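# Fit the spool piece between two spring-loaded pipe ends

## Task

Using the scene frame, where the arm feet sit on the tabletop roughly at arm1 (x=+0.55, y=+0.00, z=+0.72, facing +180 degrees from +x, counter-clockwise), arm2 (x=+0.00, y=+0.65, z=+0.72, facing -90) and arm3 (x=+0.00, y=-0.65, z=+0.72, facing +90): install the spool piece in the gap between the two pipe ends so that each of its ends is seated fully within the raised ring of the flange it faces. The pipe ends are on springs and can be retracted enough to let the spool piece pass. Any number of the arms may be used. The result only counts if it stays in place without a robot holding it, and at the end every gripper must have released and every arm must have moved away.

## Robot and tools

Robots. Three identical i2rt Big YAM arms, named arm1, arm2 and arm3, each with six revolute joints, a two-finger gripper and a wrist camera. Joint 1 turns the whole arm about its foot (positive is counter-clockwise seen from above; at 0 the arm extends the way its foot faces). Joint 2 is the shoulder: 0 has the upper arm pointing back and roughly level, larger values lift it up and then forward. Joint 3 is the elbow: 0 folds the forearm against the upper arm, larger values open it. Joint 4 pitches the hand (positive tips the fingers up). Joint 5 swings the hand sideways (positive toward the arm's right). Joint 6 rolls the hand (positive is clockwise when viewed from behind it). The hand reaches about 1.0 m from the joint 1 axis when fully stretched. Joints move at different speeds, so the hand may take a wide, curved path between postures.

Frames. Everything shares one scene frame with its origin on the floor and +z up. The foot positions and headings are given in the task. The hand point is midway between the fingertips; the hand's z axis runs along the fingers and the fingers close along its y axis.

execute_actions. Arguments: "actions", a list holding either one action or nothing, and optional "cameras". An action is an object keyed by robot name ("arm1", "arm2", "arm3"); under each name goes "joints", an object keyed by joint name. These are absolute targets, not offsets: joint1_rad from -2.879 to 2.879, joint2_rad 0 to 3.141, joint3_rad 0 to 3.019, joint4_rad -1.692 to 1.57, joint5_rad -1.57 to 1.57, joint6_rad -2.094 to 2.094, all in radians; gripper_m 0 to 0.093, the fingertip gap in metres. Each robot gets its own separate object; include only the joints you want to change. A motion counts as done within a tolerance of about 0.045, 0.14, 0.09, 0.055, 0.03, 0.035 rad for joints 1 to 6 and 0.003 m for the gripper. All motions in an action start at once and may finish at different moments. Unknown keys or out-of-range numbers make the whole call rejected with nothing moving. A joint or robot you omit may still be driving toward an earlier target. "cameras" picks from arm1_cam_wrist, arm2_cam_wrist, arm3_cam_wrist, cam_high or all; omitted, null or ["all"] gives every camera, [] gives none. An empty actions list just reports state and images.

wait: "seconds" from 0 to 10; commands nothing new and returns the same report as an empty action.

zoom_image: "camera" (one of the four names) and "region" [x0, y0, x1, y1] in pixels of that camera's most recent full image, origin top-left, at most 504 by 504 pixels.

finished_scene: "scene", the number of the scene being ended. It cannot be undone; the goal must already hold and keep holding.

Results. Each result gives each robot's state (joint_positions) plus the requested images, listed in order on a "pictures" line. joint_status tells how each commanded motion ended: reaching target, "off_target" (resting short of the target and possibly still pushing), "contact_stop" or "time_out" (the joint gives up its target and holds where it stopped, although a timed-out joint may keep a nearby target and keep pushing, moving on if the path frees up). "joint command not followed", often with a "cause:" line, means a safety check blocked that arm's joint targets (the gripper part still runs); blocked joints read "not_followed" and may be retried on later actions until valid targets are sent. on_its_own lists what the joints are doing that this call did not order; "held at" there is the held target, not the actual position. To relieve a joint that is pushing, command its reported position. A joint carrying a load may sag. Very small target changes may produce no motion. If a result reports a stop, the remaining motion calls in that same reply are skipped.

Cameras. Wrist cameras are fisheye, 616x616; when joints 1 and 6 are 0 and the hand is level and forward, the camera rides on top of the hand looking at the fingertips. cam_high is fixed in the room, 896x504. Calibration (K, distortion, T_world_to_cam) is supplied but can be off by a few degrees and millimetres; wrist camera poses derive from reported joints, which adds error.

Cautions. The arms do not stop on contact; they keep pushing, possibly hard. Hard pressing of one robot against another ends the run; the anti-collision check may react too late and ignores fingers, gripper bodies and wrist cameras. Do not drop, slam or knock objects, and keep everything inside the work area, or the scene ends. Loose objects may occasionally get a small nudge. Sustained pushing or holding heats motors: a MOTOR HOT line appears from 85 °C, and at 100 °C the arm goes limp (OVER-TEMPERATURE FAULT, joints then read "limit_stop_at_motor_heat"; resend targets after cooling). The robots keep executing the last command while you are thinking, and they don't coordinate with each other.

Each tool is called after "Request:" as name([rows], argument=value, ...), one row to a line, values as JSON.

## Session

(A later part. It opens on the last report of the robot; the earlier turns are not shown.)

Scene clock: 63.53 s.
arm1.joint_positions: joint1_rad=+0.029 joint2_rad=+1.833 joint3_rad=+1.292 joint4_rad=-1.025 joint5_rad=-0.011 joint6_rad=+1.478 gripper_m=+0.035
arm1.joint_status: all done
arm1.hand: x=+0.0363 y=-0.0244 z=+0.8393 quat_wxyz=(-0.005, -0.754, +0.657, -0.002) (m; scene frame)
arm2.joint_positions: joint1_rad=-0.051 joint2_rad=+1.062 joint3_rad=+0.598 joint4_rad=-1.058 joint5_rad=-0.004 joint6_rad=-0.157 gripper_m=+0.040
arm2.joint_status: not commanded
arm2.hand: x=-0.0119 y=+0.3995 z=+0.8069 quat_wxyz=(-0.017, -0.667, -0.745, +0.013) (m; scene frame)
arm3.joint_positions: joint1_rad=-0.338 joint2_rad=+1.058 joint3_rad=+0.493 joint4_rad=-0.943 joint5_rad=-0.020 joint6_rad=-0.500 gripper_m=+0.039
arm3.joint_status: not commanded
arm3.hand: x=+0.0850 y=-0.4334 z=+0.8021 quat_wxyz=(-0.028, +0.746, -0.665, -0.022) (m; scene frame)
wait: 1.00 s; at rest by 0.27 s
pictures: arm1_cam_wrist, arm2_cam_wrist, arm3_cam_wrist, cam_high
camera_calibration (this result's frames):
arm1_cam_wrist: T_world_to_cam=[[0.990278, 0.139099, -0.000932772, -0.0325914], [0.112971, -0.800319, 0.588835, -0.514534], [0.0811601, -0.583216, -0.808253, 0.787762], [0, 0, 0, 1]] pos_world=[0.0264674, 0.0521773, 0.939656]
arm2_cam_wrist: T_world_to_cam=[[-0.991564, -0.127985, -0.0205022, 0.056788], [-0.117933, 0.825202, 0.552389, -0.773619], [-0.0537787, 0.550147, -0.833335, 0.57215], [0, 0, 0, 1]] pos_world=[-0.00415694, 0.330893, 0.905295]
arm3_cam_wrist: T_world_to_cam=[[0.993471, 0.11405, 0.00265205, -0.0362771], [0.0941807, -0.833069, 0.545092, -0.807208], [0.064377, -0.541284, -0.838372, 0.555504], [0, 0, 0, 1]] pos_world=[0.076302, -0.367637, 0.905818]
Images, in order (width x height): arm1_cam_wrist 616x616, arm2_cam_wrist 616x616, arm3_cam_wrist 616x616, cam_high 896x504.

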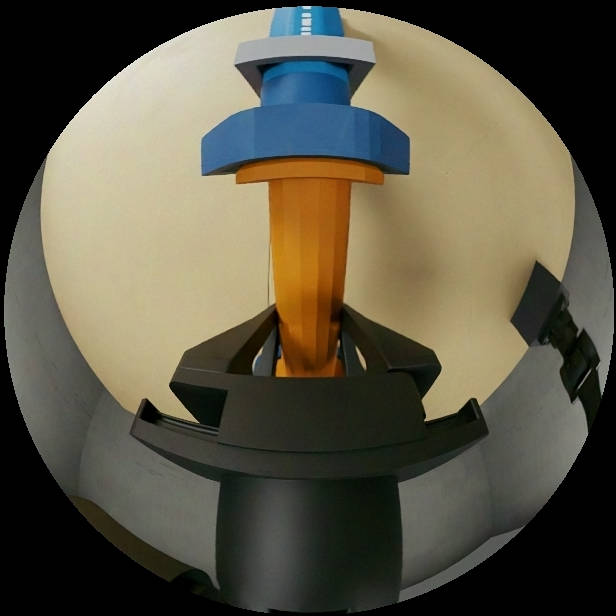

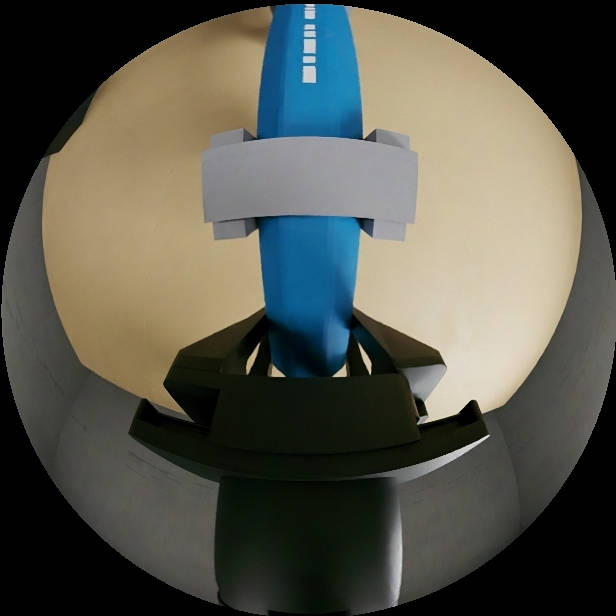

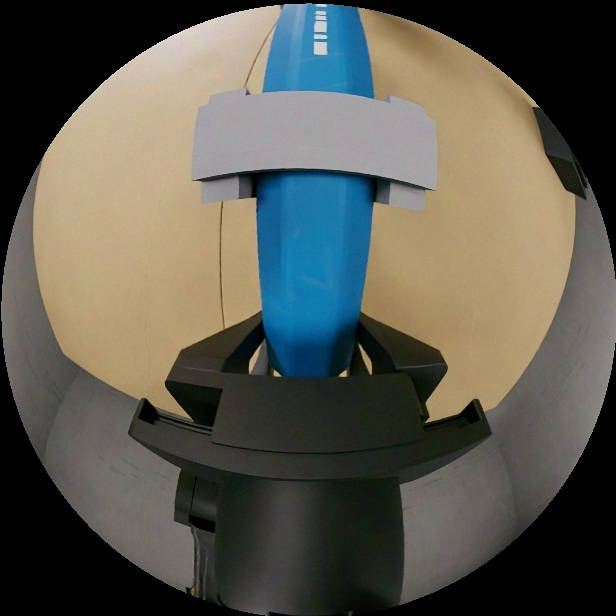

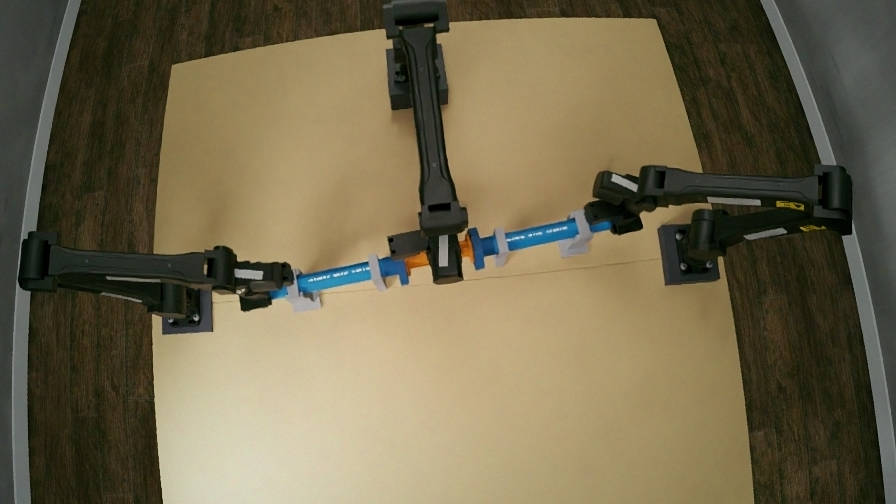

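Request:
execute_actions([
  {"arm1":{"joints":{"joint2_rad":1.848,"joint4_rad":-0.995}}},
], cameras=[])

Request:
wait(seconds=0.7)

Request:
zoom_image(camera="cam_high", region=[370, 210, 520, 300])

Scene clock: 65.30 s.
arm1.joint_positions: joint1_rad=+0.029 joint2_rad=+1.842 joint3_rad=+1.292 joint4_rad=-1.005 joint5_rad=-0.004 joint6_rad=+1.478 gripper_m=+0.035
arm1.joint_status: all done
arm1.hand: x=+0.0323 y=-0.0234 z=+0.8346 quat_wxyz=(-0.006, -0.754, +0.657, +0.004) (m; scene frame)
arm2.joint_positions: joint1_rad=-0.051 joint2_rad=+1.062 joint3_rad=+0.598 joint4_rad=-1.058 joint5_rad=-0.004 joint6_rad=-0.156 gripper_m=+0.040
arm2.joint_status: not commanded
arm2.hand: x=-0.0119 y=+0.3995 z=+0.8069 quat_wxyz=(-0.017, -0.667, -0.744, +0.013) (m; scene frame)
arm3.joint_positions: joint1_rad=-0.338 joint2_rad=+1.058 joint3_rad=+0.493 joint4_rad=-0.943 joint5_rad=-0.020 joint6_rad=-0.500 gripper_m=+0.039
arm3.joint_status: not commanded
arm3.hand: x=+0.0850 y=-0.4334 z=+0.8021 quat_wxyz=(-0.028, +0.746, -0.665, -0.022) (m; scene frame)
pictures: none
No camera images: the call's "cameras" was empty. Leave "cameras" out to get every camera's image.

Scene clock: 66.00 s.
arm1.joint_positions: joint1_rad=+0.029 joint2_rad=+1.842 joint3_rad=+1.292 joint4_rad=-1.005 joint5_rad=-0.004 joint6_rad=+1.478 gripper_m=+0.035
arm1.joint_status: all done
arm1.hand: x=+0.0323 y=-0.0234 z=+0.8346 quat_wxyz=(-0.006, -0.754, +0.657, +0.004) (m; scene frame)
arm2.joint_positions: joint1_rad=-0.051 joint2_rad=+1.062 joint3_rad=+0.598 joint4_rad=-1.058 joint5_rad=-0.004 joint6_rad=-0.156 gripper_m=+0.040
arm2.joint_status: not commanded
arm2.hand: x=-0.0119 y=+0.3995 z=+0.8069 quat_wxyz=(-0.017, -0.667, -0.744, +0.013) (m; scene frame)
arm3.joint_positions: joint1_rad=-0.338 joint2_rad=+1.058 joint3_rad=+0.493 joint4_rad=-0.943 joint5_rad=-0.020 joint6_rad=-0.500 gripper_m=+0.039
arm3.joint_status: not commanded
arm3.hand: x=+0.0850 y=-0.4334 z=+0.8021 quat_wxyz=(-0.028, +0.746, -0.665, -0.022) (m; scene frame)
wait: 0.70 s; at rest by 0.27 s
pictures: arm1_cam_wrist, arm2_cam_wrist, arm3_cam_wrist, cam_high
camera_calibration (this result's frames):
arm1_cam_wrist: T_world_to_cam=[[0.99017, 0.139471, -0.0105355, -0.0207528], [0.11945, -0.80403, 0.582467, -0.505498], [0.0727666, -0.578, -0.812786, 0.789069], [0, 0, 0, 1]] pos_world=[0.0235126, 0.0525403, 0.935561]
arm2_cam_wrist: T_world_to_cam=[[-0.991757, -0.126473, -0.0205679, 0.0562346], [-0.116711, 0.825375, 0.552391, -0.773675], [-0.0528861, 0.550238, -0.833332, 0.572122], [0, 0, 0, 1]] pos_world=[-0.00426789, 0.33088, 0.905295]
arm3_cam_wrist: T_world_to_cam=[[0.993471, 0.11405, 0.00265205, -0.0362771], [0.0941807, -0.833069, 0.545092, -0.807208], [0.064377, -0.541284, -0.838372, 0.555504], [0, 0, 0, 1]] pos_world=[0.076302, -0.367637, 0.905818]
Images, in order (width x height): arm1_cam_wrist 616x616, arm2_cam_wrist 616x616, arm3_cam_wrist 616x616, cam_high 896x504.

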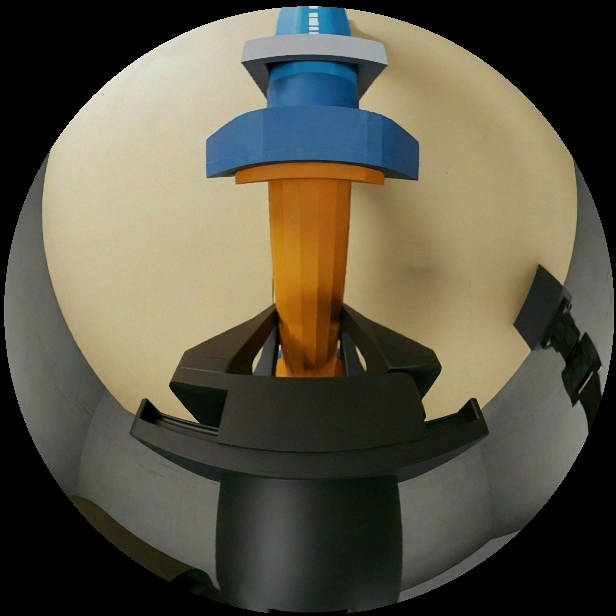

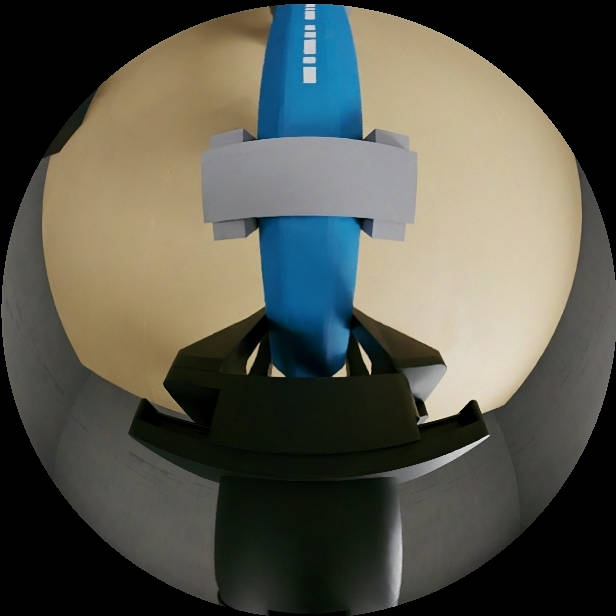

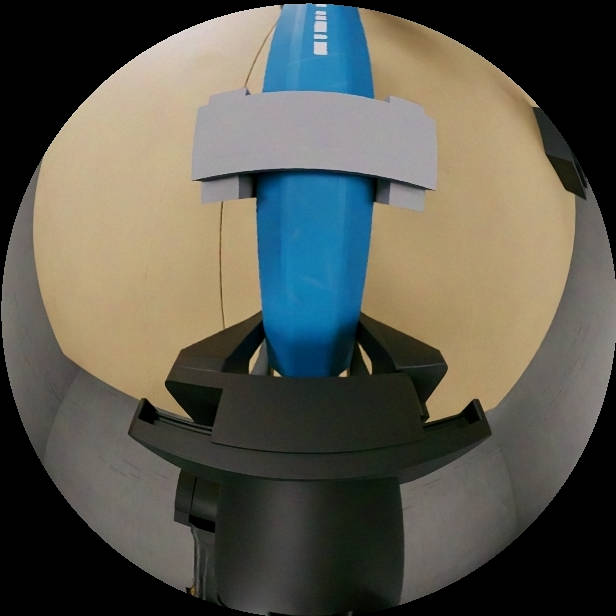

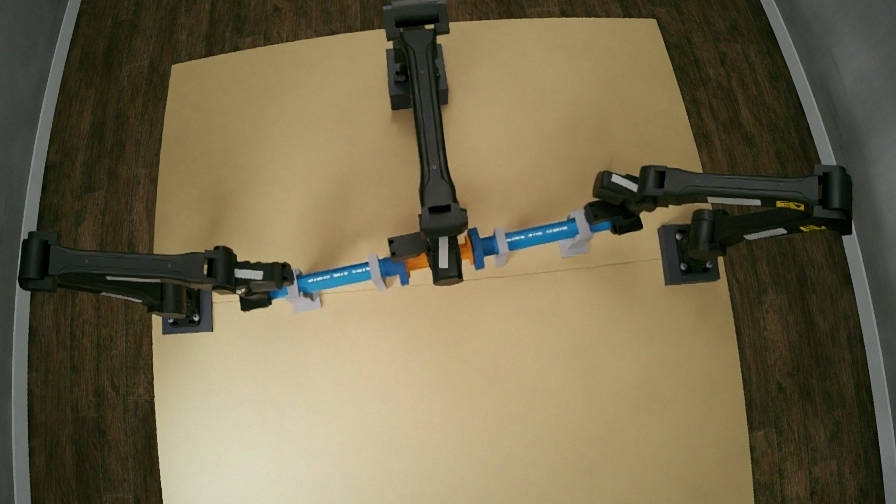

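Region (370, 210, 520, 300) of cam_high's 896x504 image, scaled by 3.360, with more detail than that image has; it fills the top 302 rows of this view, and the rest is white.

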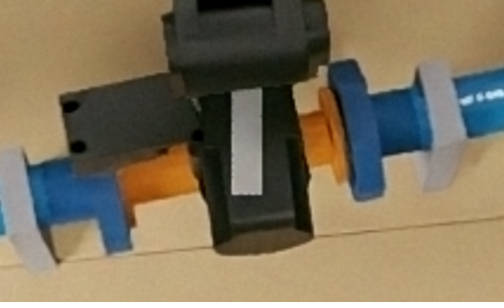

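Request:
execute_actions([
  {"arm1":{"joints":{"joint2_rad":1.865}}},
], cameras=[])

Request:
wait(seconds=0.7)

Request:
zoom_image(camera="cam_high", region=[370, 210, 520, 300])

Scene clock: 67.17 s.
arm1.joint_positions: joint1_rad=+0.029 joint2_rad=+1.856 joint3_rad=+1.294 joint4_rad=-1.003 joint5_rad=-0.003 joint6_rad=+1.478 gripper_m=+0.035
arm1.joint_status: all done
arm1.hand: x=+0.0322 y=-0.0232 z=+0.8284 quat_wxyz=(-0.002, -0.754, +0.657, +0.001) (m; scene frame)
arm2.joint_positions: joint1_rad=-0.051 joint2_rad=+1.062 joint3_rad=+0.598 joint4_rad=-1.058 joint5_rad=-0.004 joint6_rad=-0.156 gripper_m=+0.040
arm2.joint_status: not commanded
arm2.hand: x=-0.0119 y=+0.3995 z=+0.8069 quat_wxyz=(-0.017, -0.667, -0.744, +0.013) (m; scene frame)
arm3.joint_positions: joint1_rad=-0.338 joint2_rad=+1.058 joint3_rad=+0.493 joint4_rad=-0.943 joint5_rad=-0.020 joint6_rad=-0.500 gripper_m=+0.039
arm3.joint_status: not commanded
arm3.hand: x=+0.0850 y=-0.4334 z=+0.8021 quat_wxyz=(-0.028, +0.746, -0.665, -0.022) (m; scene frame)
pictures: none
No camera images: the call's "cameras" was empty. Leave "cameras" out to get every camera's image.

Scene clock: 67.87 s.
arm1.joint_positions: joint1_rad=+0.029 joint2_rad=+1.856 joint3_rad=+1.294 joint4_rad=-1.003 joint5_rad=-0.003 joint6_rad=+1.478 gripper_m=+0.035
arm1.joint_status: all done
arm1.hand: x=+0.0322 y=-0.0232 z=+0.8284 quat_wxyz=(-0.002, -0.754, +0.657, +0.001) (m; scene frame)
arm2.joint_positions: joint1_rad=-0.051 joint2_rad=+1.062 joint3_rad=+0.598 joint4_rad=-1.058 joint5_rad=-0.004 joint6_rad=-0.156 gripper_m=+0.040
arm2.joint_status: not commanded
arm2.hand: x=-0.0119 y=+0.3995 z=+0.8069 quat_wxyz=(-0.017, -0.667, -0.744, +0.013) (m; scene frame)
arm3.joint_positions: joint1_rad=-0.338 joint2_rad=+1.058 joint3_rad=+0.493 joint4_rad=-0.943 joint5_rad=-0.020 joint6_rad=-0.500 gripper_m=+0.039
arm3.joint_status: not commanded
arm3.hand: x=+0.0850 y=-0.4334 z=+0.8021 quat_wxyz=(-0.028, +0.746, -0.665, -0.022) (m; scene frame)
wait: 0.70 s; at rest by 0.27 s
pictures: arm1_cam_wrist, arm2_cam_wrist, arm3_cam_wrist, cam_high
camera_calibration (this result's frames):
arm1_cam_wrist: T_world_to_cam=[[0.990228, 0.139455, -0.000553426, -0.0290701], [0.113688, -0.804956, 0.58234, -0.501417], [0.0807648, -0.576713, -0.812945, 0.784012], [0, 0, 0, 1]] pos_world=[0.0224707, 0.0525849, 0.929337]
arm2_cam_wrist: T_world_to_cam=[[-0.991757, -0.126473, -0.0205679, 0.0562346], [-0.116711, 0.825375, 0.552391, -0.773675], [-0.0528861, 0.550238, -0.833332, 0.572122], [0, 0, 0, 1]] pos_world=[-0.00426789, 0.33088, 0.905295]
arm3_cam_wrist: T_world_to_cam=[[0.993471, 0.11405, 0.00265205, -0.0362771], [0.0941807, -0.833069, 0.545092, -0.807208], [0.064377, -0.541284, -0.838372, 0.555504], [0, 0, 0, 1]] pos_world=[0.076302, -0.367637, 0.905818]
Images, in order (width x height): arm1_cam_wrist 616x616, arm2_cam_wrist 616x616, arm3_cam_wrist 616x616, cam_high 896x504.

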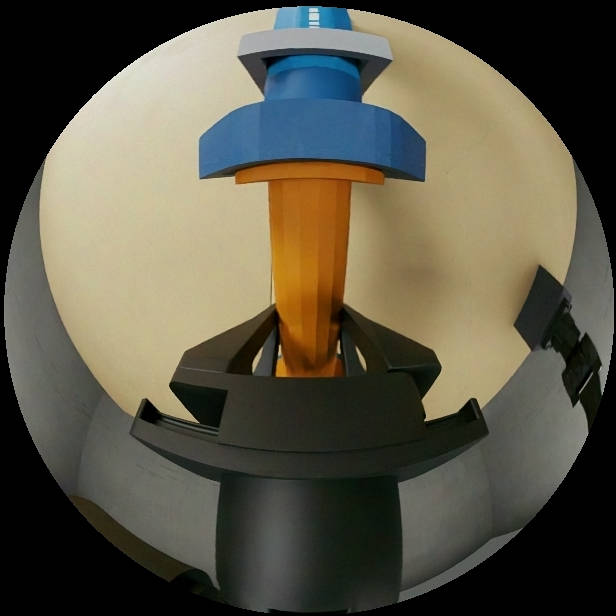

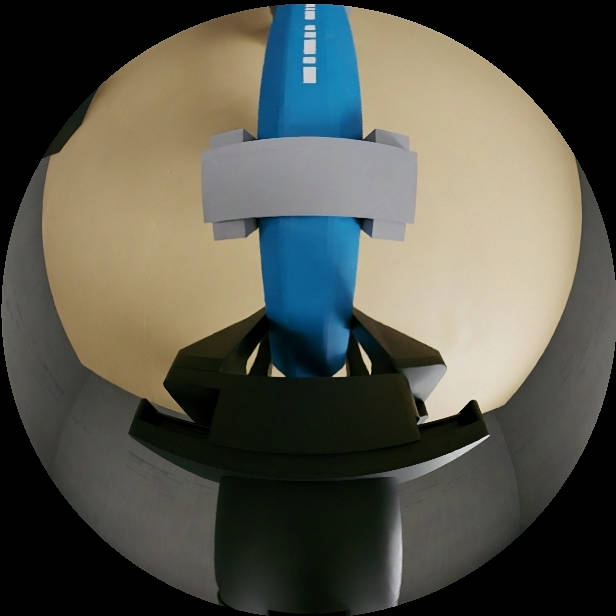

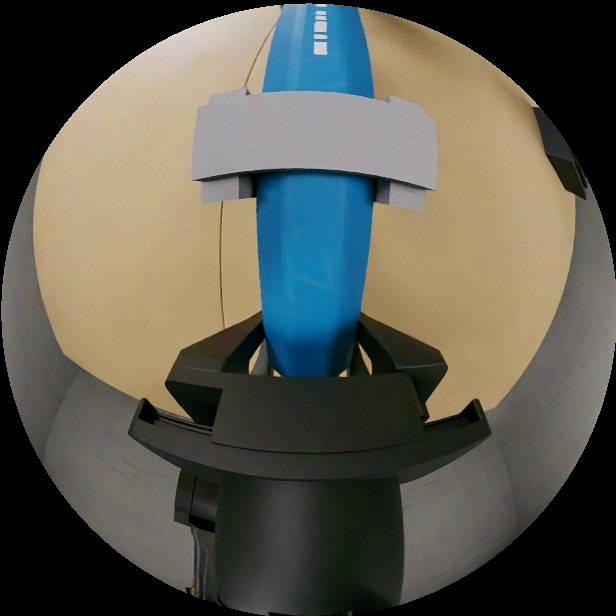

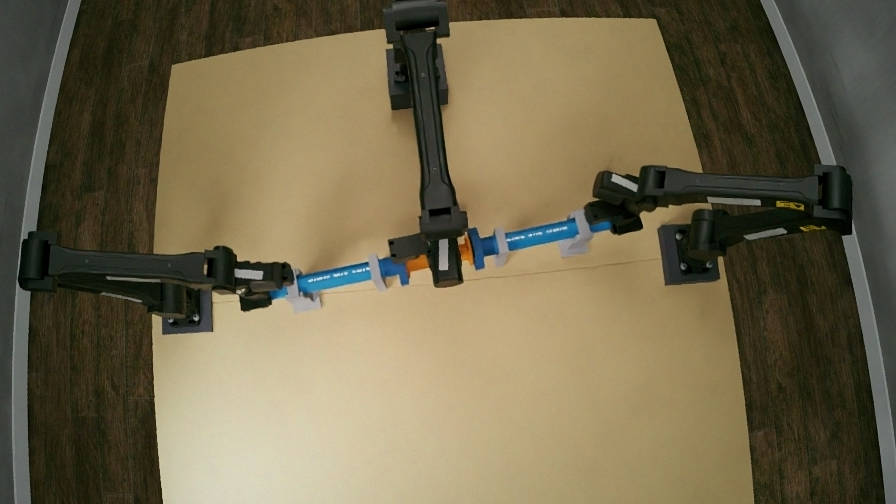

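Region (370, 210, 520, 300) of cam_high's 896x504 image, scaled by 3.360, with more detail than that image has; it fills the top 302 rows of this view, and the rest is white.

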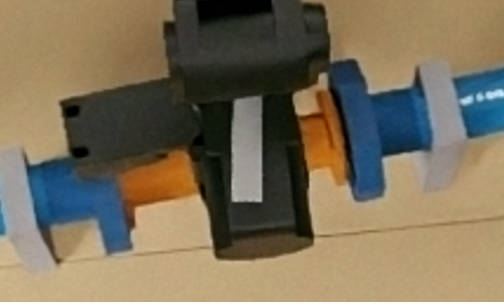

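Request:
execute_actions([
  {"arm1":{"joints":{"joint3_rad":1.286}}},
], cameras=[])

Request:
wait(seconds=0.7)

Scene clock: 69.13 s.
arm1.joint_positions: joint1_rad=+0.029 joint2_rad=+1.856 joint3_rad=+1.284 joint4_rad=-1.001 joint5_rad=-0.003 joint6_rad=+1.477 gripper_m=+0.035
arm1.joint_status: all done
arm1.hand: x=+0.0365 y=-0.0230 z=+0.8251 quat_wxyz=(+0.001, -0.754, +0.657, -0.002) (m; scene frame)
arm2.joint_positions: joint1_rad=-0.051 joint2_rad=+1.062 joint3_rad=+0.598 joint4_rad=-1.058 joint5_rad=-0.004 joint6_rad=-0.156 gripper_m=+0.040
arm2.joint_status: not commanded
arm2.hand: x=-0.0119 y=+0.3995 z=+0.8069 quat_wxyz=(-0.017, -0.667, -0.744, +0.013) (m; scene frame)
arm3.joint_positions: joint1_rad=-0.338 joint2_rad=+1.058 joint3_rad=+0.493 joint4_rad=-0.943 joint5_rad=-0.020 joint6_rad=-0.500 gripper_m=+0.039
arm3.joint_status: not commanded
arm3.hand: x=+0.0850 y=-0.4334 z=+0.8021 quat_wxyz=(-0.028, +0.746, -0.665, -0.022) (m; scene frame)
pictures: none
No camera images: the call's "cameras" was empty. Leave "cameras" out to get every camera's image.

Scene clock: 69.83 s.
arm1.joint_positions: joint1_rad=+0.029 joint2_rad=+1.856 joint3_rad=+1.284 joint4_rad=-1.001 joint5_rad=-0.003 joint6_rad=+1.477 gripper_m=+0.035
arm1.joint_status: all done
arm1.hand: x=+0.0365 y=-0.0230 z=+0.8251 quat_wxyz=(+0.001, -0.754, +0.657, -0.002) (m; scene frame)
arm2.joint_positions: joint1_rad=-0.051 joint2_rad=+1.062 joint3_rad=+0.598 joint4_rad=-1.058 joint5_rad=-0.004 joint6_rad=-0.156 gripper_m=+0.040
arm2.joint_status: not commanded
arm2.hand: x=-0.0119 y=+0.3995 z=+0.8069 quat_wxyz=(-0.017, -0.667, -0.744, +0.013) (m; scene frame)
arm3.joint_positions: joint1_rad=-0.338 joint2_rad=+1.058 joint3_rad=+0.493 joint4_rad=-0.943 joint5_rad=-0.020 joint6_rad=-0.500 gripper_m=+0.039
arm3.joint_status: not commanded
arm3.hand: x=+0.0850 y=-0.4334 z=+0.8021 quat_wxyz=(-0.028, +0.746, -0.665, -0.022) (m; scene frame)
wait: 0.70 s; at rest by 0.27 s
pictures: arm1_cam_wrist, arm2_cam_wrist, arm3_cam_wrist, cam_high
camera_calibration (this result's frames):
arm1_cam_wrist: T_world_to_cam=[[0.99009, 0.140196, 0.00817906, -0.0405138], [0.109185, -0.8051, 0.583003, -0.500202], [0.0883193, -0.576332, -0.812429, 0.780395], [0, 0, 0, 1]] pos_world=[0.0258029, 0.0527336, 0.925966]
arm2_cam_wrist: T_world_to_cam=[[-0.991757, -0.126473, -0.0205679, 0.0562346], [-0.116711, 0.825375, 0.552391, -0.773675], [-0.0528861, 0.550238, -0.833332, 0.572122], [0, 0, 0, 1]] pos_world=[-0.00426789, 0.33088, 0.905295]
arm3_cam_wrist: T_world_to_cam=[[0.993471, 0.11405, 0.00265205, -0.0362771], [0.0941807, -0.833069, 0.545092, -0.807208], [0.064377, -0.541284, -0.838372, 0.555504], [0, 0, 0, 1]] pos_world=[0.076302, -0.367637, 0.905818]
Images, in order (width x height): arm1_cam_wrist 616x616, arm2_cam_wrist 616x616, arm3_cam_wrist 616x616, cam_high 896x504.

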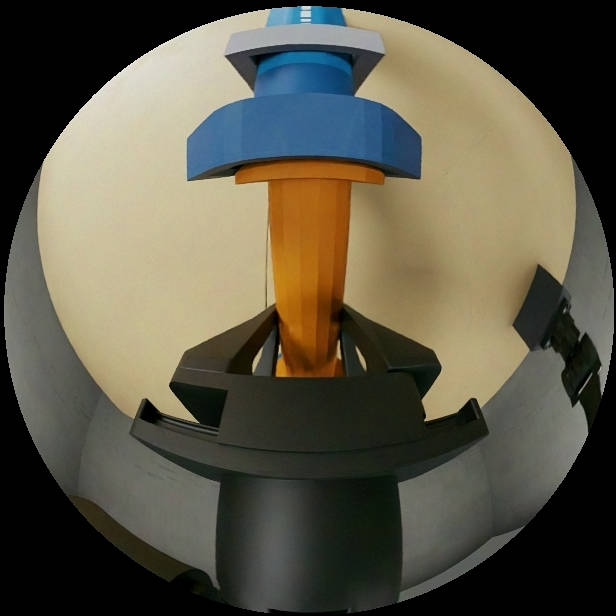

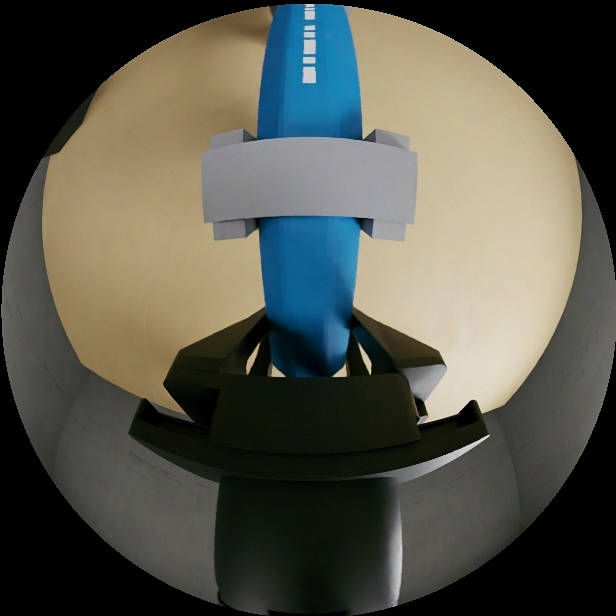

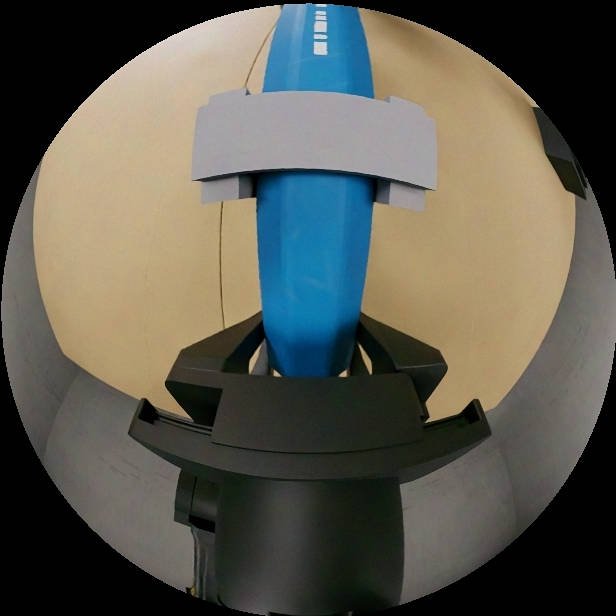

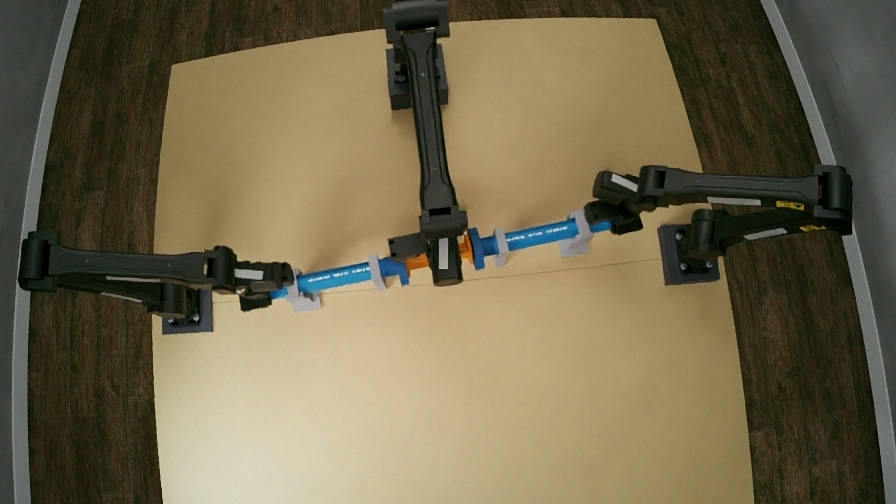

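Request:
execute_actions([
  {"arm1":{"joints":{"joint4_rad":-0.981}}},
], cameras=[])

Request:
wait(seconds=0.6)

Request:
zoom_image(camera="cam_high", region=[370, 210, 520, 300])

Scene clock: 70.60 s.
arm1.joint_positions: joint1_rad=+0.029 joint2_rad=+1.856 joint3_rad=+1.284 joint4_rad=-0.989 joint5_rad=-0.003 joint6_rad=+1.477 gripper_m=+0.035
arm1.joint_status: all done
arm1.hand: x=+0.0335 y=-0.0231 z=+0.8251 quat_wxyz=(-0.003, -0.754, +0.657, +0.002) (m; scene frame)
arm2.joint_positions: joint1_rad=-0.051 joint2_rad=+1.062 joint3_rad=+0.598 joint4_rad=-1.058 joint5_rad=-0.004 joint6_rad=-0.156 gripper_m=+0.040
arm2.joint_status: not commanded
arm2.hand: x=-0.0119 y=+0.3995 z=+0.8069 quat_wxyz=(-0.017, -0.667, -0.744, +0.013) (m; scene frame)
arm3.joint_positions: joint1_rad=-0.338 joint2_rad=+1.058 joint3_rad=+0.493 joint4_rad=-0.943 joint5_rad=-0.020 joint6_rad=-0.500 gripper_m=+0.039
arm3.joint_status: not commanded
arm3.hand: x=+0.0850 y=-0.4334 z=+0.8021 quat_wxyz=(-0.028, +0.746, -0.665, -0.022) (m; scene frame)
pictures: none
No camera images: the call's "cameras" was empty. Leave "cameras" out to get every camera's image.

Scene clock: 71.20 s.
arm1.joint_positions: joint1_rad=+0.029 joint2_rad=+1.856 joint3_rad=+1.284 joint4_rad=-0.989 joint5_rad=-0.003 joint6_rad=+1.477 gripper_m=+0.035
arm1.joint_status: all done
arm1.hand: x=+0.0335 y=-0.0231 z=+0.8251 quat_wxyz=(-0.003, -0.754, +0.657, +0.002) (m; scene frame)
arm2.joint_positions: joint1_rad=-0.051 joint2_rad=+1.062 joint3_rad=+0.598 joint4_rad=-1.058 joint5_rad=-0.004 joint6_rad=-0.156 gripper_m=+0.040
arm2.joint_status: not commanded
arm2.hand: x=-0.0119 y=+0.3995 z=+0.8069 quat_wxyz=(-0.017, -0.667, -0.744, +0.013) (m; scene frame)
arm3.joint_positions: joint1_rad=-0.338 joint2_rad=+1.058 joint3_rad=+0.493 joint4_rad=-0.943 joint5_rad=-0.020 joint6_rad=-0.500 gripper_m=+0.039
arm3.joint_status: not commanded
arm3.hand: x=+0.0850 y=-0.4334 z=+0.8021 quat_wxyz=(-0.028, +0.746, -0.665, -0.022) (m; scene frame)
wait: 0.60 s; at rest by 0.27 s
pictures: arm1_cam_wrist, arm2_cam_wrist, arm3_cam_wrist, cam_high
camera_calibration (this result's frames):
arm1_cam_wrist: T_world_to_cam=[[0.990113, 0.140215, -0.00397173, -0.027501], [0.116304, -0.804781, 0.582066, -0.499441], [0.0784182, -0.576773, -0.813132, 0.781485], [0, 0, 0, 1]] pos_world=[0.0240337, 0.0526546, 0.926049]
arm2_cam_wrist: T_world_to_cam=[[-0.991757, -0.126473, -0.0205679, 0.0562346], [-0.116711, 0.825375, 0.552391, -0.773675], [-0.0528861, 0.550238, -0.833332, 0.572122], [0, 0, 0, 1]] pos_world=[-0.00426789, 0.33088, 0.905295]
arm3_cam_wrist: T_world_to_cam=[[0.993471, 0.11405, 0.00265205, -0.0362771], [0.0941807, -0.833069, 0.545092, -0.807208], [0.064377, -0.541284, -0.838372, 0.555504], [0, 0, 0, 1]] pos_world=[0.076302, -0.367637, 0.905818]
Images, in order (width x height): arm1_cam_wrist 616x616, arm2_cam_wrist 616x616, arm3_cam_wrist 616x616, cam_high 896x504.

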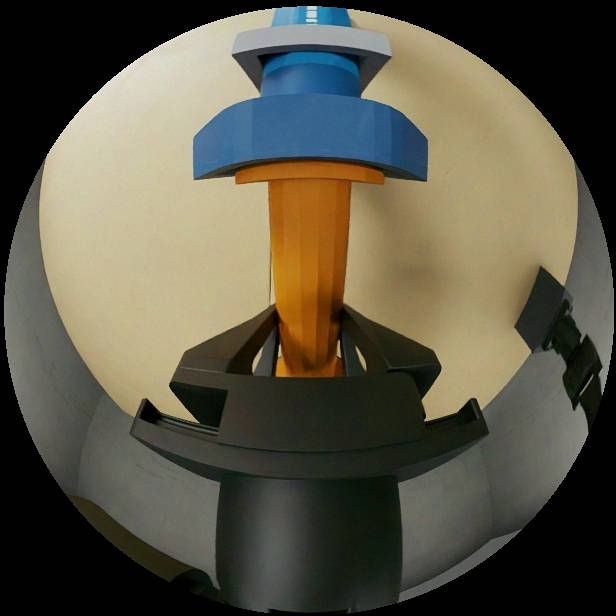

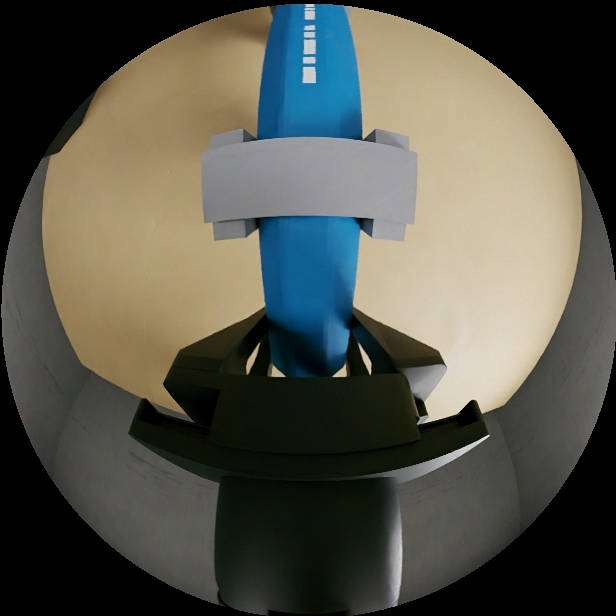

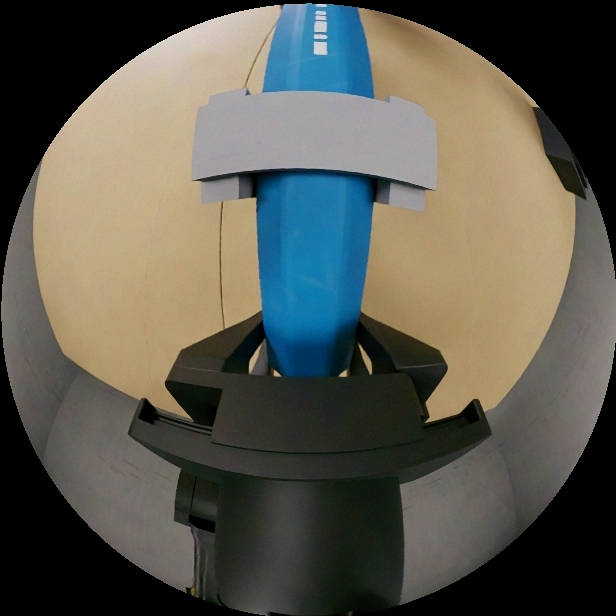

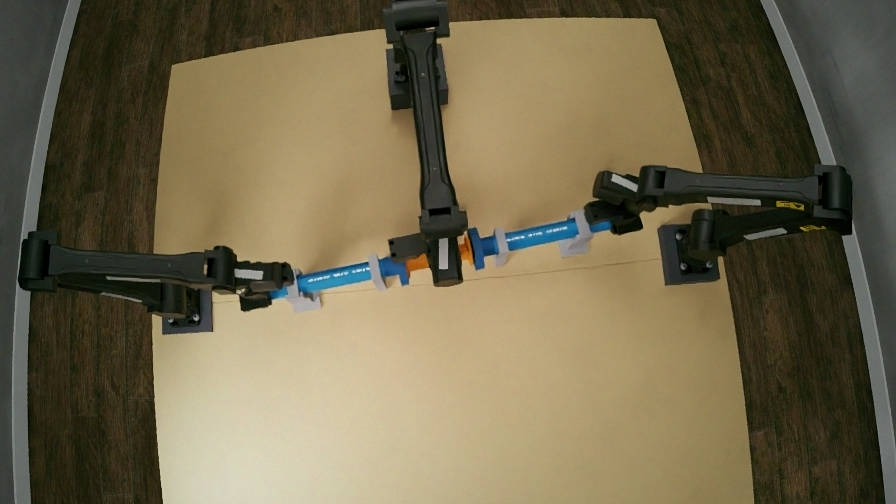

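Region (370, 210, 520, 300) of cam_high's 896x504 image, scaled by 3.360, with more detail than that image has; it fills the top 302 rows of this view, and the rest is white.

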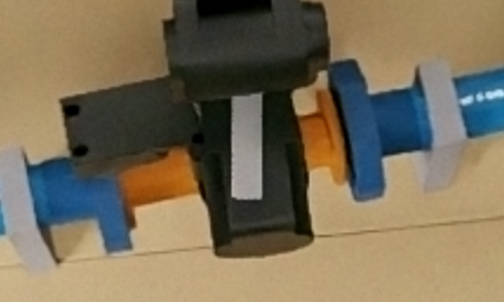

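Request:
execute_actions([
  {"arm2":{"joints":{"joint1_rad":-0.035,"joint2_rad":1.165,"joint3_rad":0.675,"joint4_rad":-1.08,"joint6_rad":-0.146}},"arm3":{"joints":{"joint1_rad":-0.29,"joint2_rad":1.18,"joint3_rad":0.59,"joint4_rad":-0.985,"joint6_rad":-0.46}}},
], cameras=[])

Request:
wait(seconds=1)

Request:
zoom_image(camera="cam_high", region=[370, 210, 520, 300])

Scene clock: 72.33 s.
arm1.joint_positions: joint1_rad=+0.030 joint2_rad=+1.853 joint3_rad=+1.284 joint4_rad=-0.989 joint5_rad=-0.008 joint6_rad=+1.477 gripper_m=+0.035
arm1.joint_status: not commanded
arm1.hand: x=+0.0332 y=-0.0243 z=+0.8268 quat_wxyz=(-0.006, -0.754, +0.656, +0.001) (m; scene frame)
arm2.joint_positions: joint1_rad=-0.048 joint2_rad=+1.125 joint3_rad=+0.637 joint4_rad=-1.093 joint5_rad=-0.002 joint6_rad=-0.152 gripper_m=+0.040
arm2.joint_status: all done
arm2.hand: x=-0.0118 y=+0.3950 z=+0.8056 quat_wxyz=(+0.002, -0.668, -0.744, -0.009) (m; scene frame)
arm3.joint_positions: joint1_rad=-0.308 joint2_rad=+1.151 joint3_rad=+0.558 joint4_rad=-1.001 joint5_rad=+0.001 joint6_rad=-0.469 gripper_m=+0.039
arm3.joint_status: all done
arm3.hand: x=+0.0842 y=-0.4251 z=+0.8031 quat_wxyz=(+0.009, +0.746, -0.666, +0.003) (m; scene frame)
pictures: none
No camera images: the call's "cameras" was empty. Leave "cameras" out to get every camera's image.

Scene clock: 73.33 s.
arm1.joint_positions: joint1_rad=+0.030 joint2_rad=+1.853 joint3_rad=+1.284 joint4_rad=-0.989 joint5_rad=-0.008 joint6_rad=+1.477 gripper_m=+0.035
arm1.joint_status: not commanded
arm1.hand: x=+0.0332 y=-0.0243 z=+0.8268 quat_wxyz=(-0.006, -0.754, +0.656, +0.001) (m; scene frame)
arm2.joint_positions: joint1_rad=-0.048 joint2_rad=+1.125 joint3_rad=+0.637 joint4_rad=-1.093 joint5_rad=-0.002 joint6_rad=-0.152 gripper_m=+0.040
arm2.joint_status: all done
arm2.hand: x=-0.0118 y=+0.3950 z=+0.8056 quat_wxyz=(+0.002, -0.668, -0.744, -0.009) (m; scene frame)
arm3.joint_positions: joint1_rad=-0.308 joint2_rad=+1.151 joint3_rad=+0.558 joint4_rad=-1.001 joint5_rad=+0.001 joint6_rad=-0.469 gripper_m=+0.039
arm3.joint_status: all done
arm3.hand: x=+0.0842 y=-0.4251 z=+0.8031 quat_wxyz=(+0.009, +0.746, -0.666, +0.003) (m; scene frame)
wait: 1.00 s; at rest by 0.27 s
pictures: arm1_cam_wrist, arm2_cam_wrist, arm3_cam_wrist, cam_high
camera_calibration (this result's frames):
arm1_cam_wrist: T_world_to_cam=[[0.990033, 0.140613, -0.00790099, -0.0237551], [0.118517, -0.801524, 0.5861, -0.504637], [0.0760805, -0.581195, -0.8102, 0.779788], [0, 0, 0, 1]] pos_world=[0.0239997, 0.0520702, 0.927364]
arm2_cam_wrist: T_world_to_cam=[[-0.99184, -0.124192, -0.0288192, 0.0615276], [-0.116528, 0.791364, 0.600136, -0.79424], [-0.0517257, 0.598597, -0.799378, 0.527127], [0, 0, 0, 1]] pos_world=[-0.00425931, 0.320638, 0.8998]
arm3_cam_wrist: T_world_to_cam=[[0.993454, 0.112641, -0.0190293, -0.0196776], [0.100512, -0.782713, 0.614212, -0.835387], [0.0542911, -0.612104, -0.788911, 0.491915], [0, 0, 0, 1]] pos_world=[0.0768084, -0.350549, 0.900807]
Images, in order (width x height): arm1_cam_wrist 616x616, arm2_cam_wrist 616x616, arm3_cam_wrist 616x616, cam_high 896x504.

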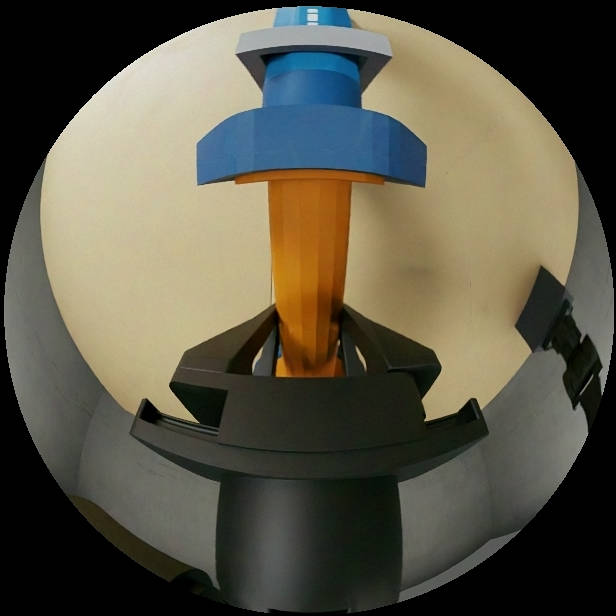

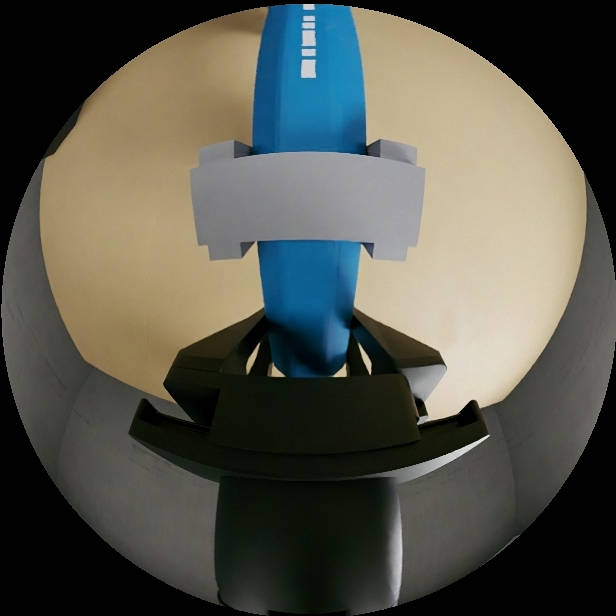

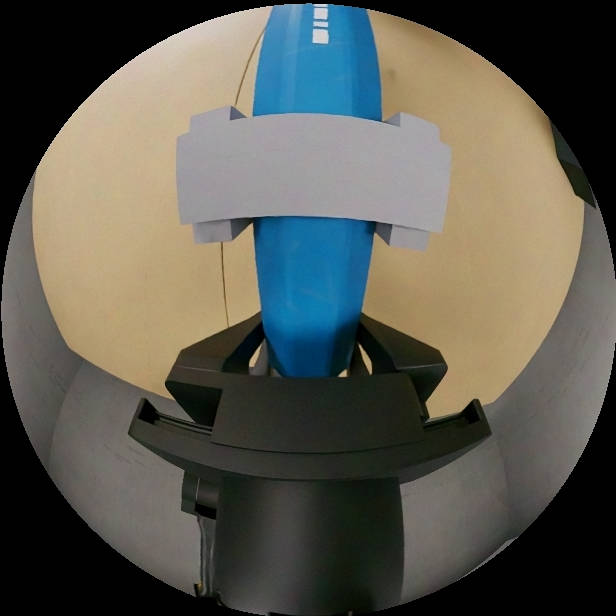

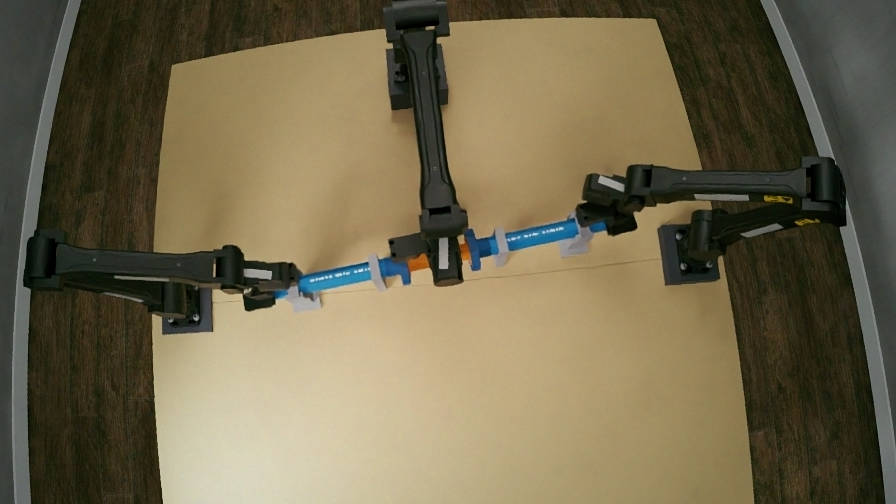

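Region (370, 210, 520, 300) of cam_high's 896x504 image, scaled by 3.360, with more detail than that image has; it fills the top 302 rows of this view, and the rest is white.

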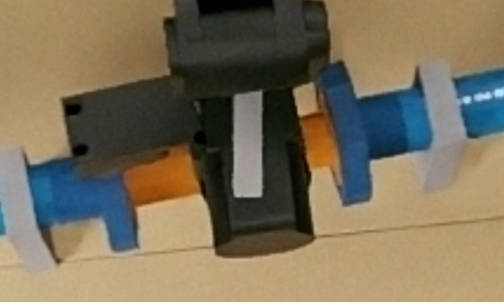

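Request:
execute_actions([
  {"arm2":{"joints":{"gripper_m":0.075}},"arm3":{"joints":{"gripper_m":0.075}}},
], cameras=[])

Request:
execute_actions([
  {"arm1":{"joints":{"gripper_m":0.06}}},
], cameras=["arm1_cam_wrist","cam_high"])

Request:
zoom_image(camera="cam_high", region=[370, 210, 520, 300])

Scene clock: 74.30 s.
arm1.joint_positions: joint1_rad=+0.030 joint2_rad=+1.853 joint3_rad=+1.284 joint4_rad=-0.989 joint5_rad=-0.008 joint6_rad=+1.477 gripper_m=+0.035
arm1.joint_status: not commanded
arm1.hand: x=+0.0332 y=-0.0243 z=+0.8268 quat_wxyz=(-0.006, -0.754, +0.656, +0.001) (m; scene frame)
arm2.joint_positions: joint1_rad=-0.048 joint2_rad=+1.153 joint3_rad=+0.637 joint4_rad=-1.092 joint5_rad=-0.002 joint6_rad=-0.152 gripper_m=+0.075
arm2.joint_status: all done
arm2.hand: x=-0.0117 y=+0.3964 z=+0.7990 quat_wxyz=(+0.011, -0.668, -0.744, -0.020) (m; scene frame)
arm3.joint_positions: joint1_rad=-0.303 joint2_rad=+1.175 joint3_rad=+0.558 joint4_rad=-0.995 joint5_rad=+0.001 joint6_rad=-0.468 gripper_m=+0.075
arm3.joint_status: all done
arm3.hand: x=+0.0830 y=-0.4253 z=+0.7977 quat_wxyz=(+0.017, +0.747, -0.664, +0.006) (m; scene frame)
pictures: none
No camera images: the call's "cameras" was empty. Leave "cameras" out to get every camera's image.

Scene clock: 74.87 s.
arm1.joint_positions: joint1_rad=+0.029 joint2_rad=+1.853 joint3_rad=+1.284 joint4_rad=-0.989 joint5_rad=-0.002 joint6_rad=+1.477 gripper_m=+0.060
arm1.joint_status: all done
arm1.hand: x=+0.0330 y=-0.0230 z=+0.8268 quat_wxyz=(-0.004, -0.754, +0.656, +0.004) (m; scene frame)
arm2.joint_positions: joint1_rad=-0.048 joint2_rad=+1.153 joint3_rad=+0.637 joint4_rad=-1.092 joint5_rad=-0.002 joint6_rad=-0.152 gripper_m=+0.075
arm2.joint_status: not commanded
arm2.hand: x=-0.0117 y=+0.3964 z=+0.7990 quat_wxyz=(+0.011, -0.668, -0.744, -0.020) (m; scene frame)
arm3.joint_positions: joint1_rad=-0.303 joint2_rad=+1.175 joint3_rad=+0.558 joint4_rad=-0.995 joint5_rad=+0.001 joint6_rad=-0.468 gripper_m=+0.075
arm3.joint_status: not commanded
arm3.hand: x=+0.0830 y=-0.4253 z=+0.7977 quat_wxyz=(+0.017, +0.747, -0.664, +0.006) (m; scene frame)
pictures: arm1_cam_wrist, cam_high
camera_calibration (this result's frames):
arm1_cam_wrist: T_world_to_cam=[[0.990037, 0.140596, -0.0076955, -0.0239518], [0.118847, -0.805083, 0.581134, -0.49961], [0.0755093, -0.576259, -0.813771, 0.783604], [0, 0, 0, 1]] pos_world=[0.0239211, 0.0526984, 0.92783]
Images, in order (width x height): arm1_cam_wrist 616x616, cam_high 896x504.

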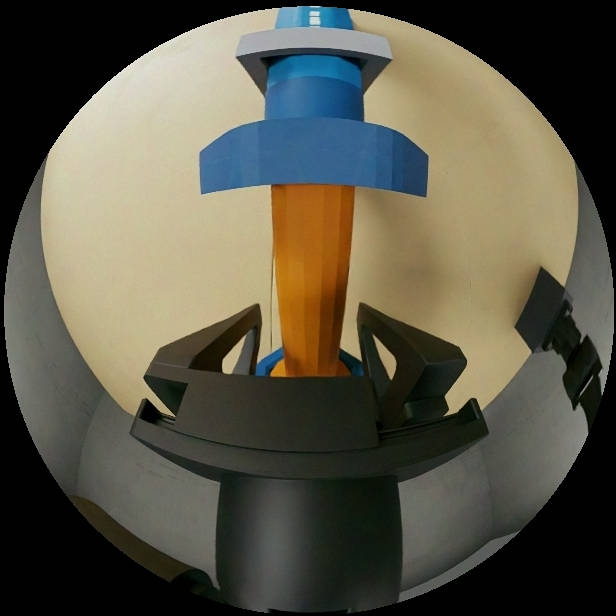

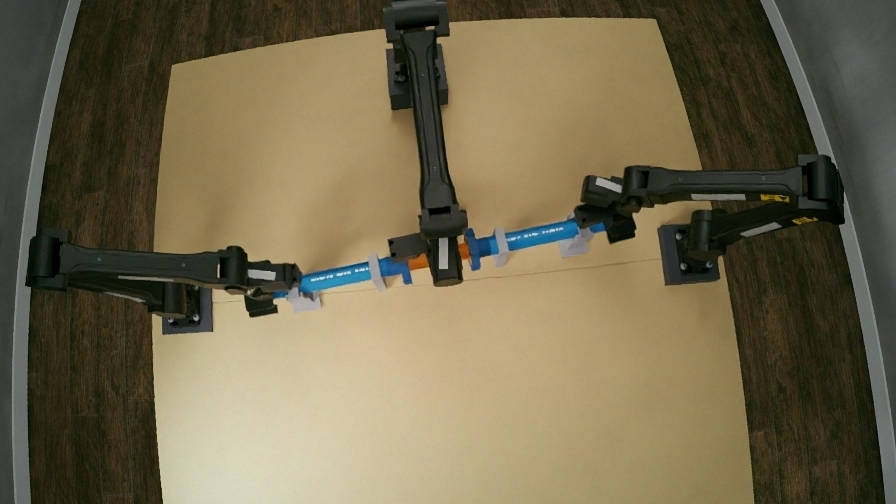

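Region (370, 210, 520, 300) of cam_high's 896x504 image, scaled by 3.360, with more detail than that image has; it fills the top 302 rows of this view, and the rest is white.

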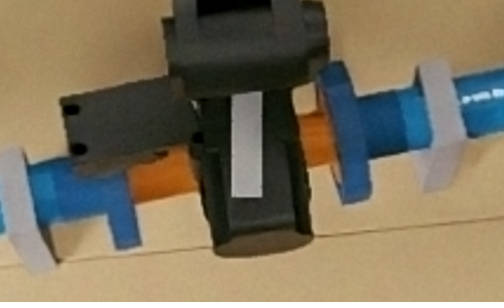

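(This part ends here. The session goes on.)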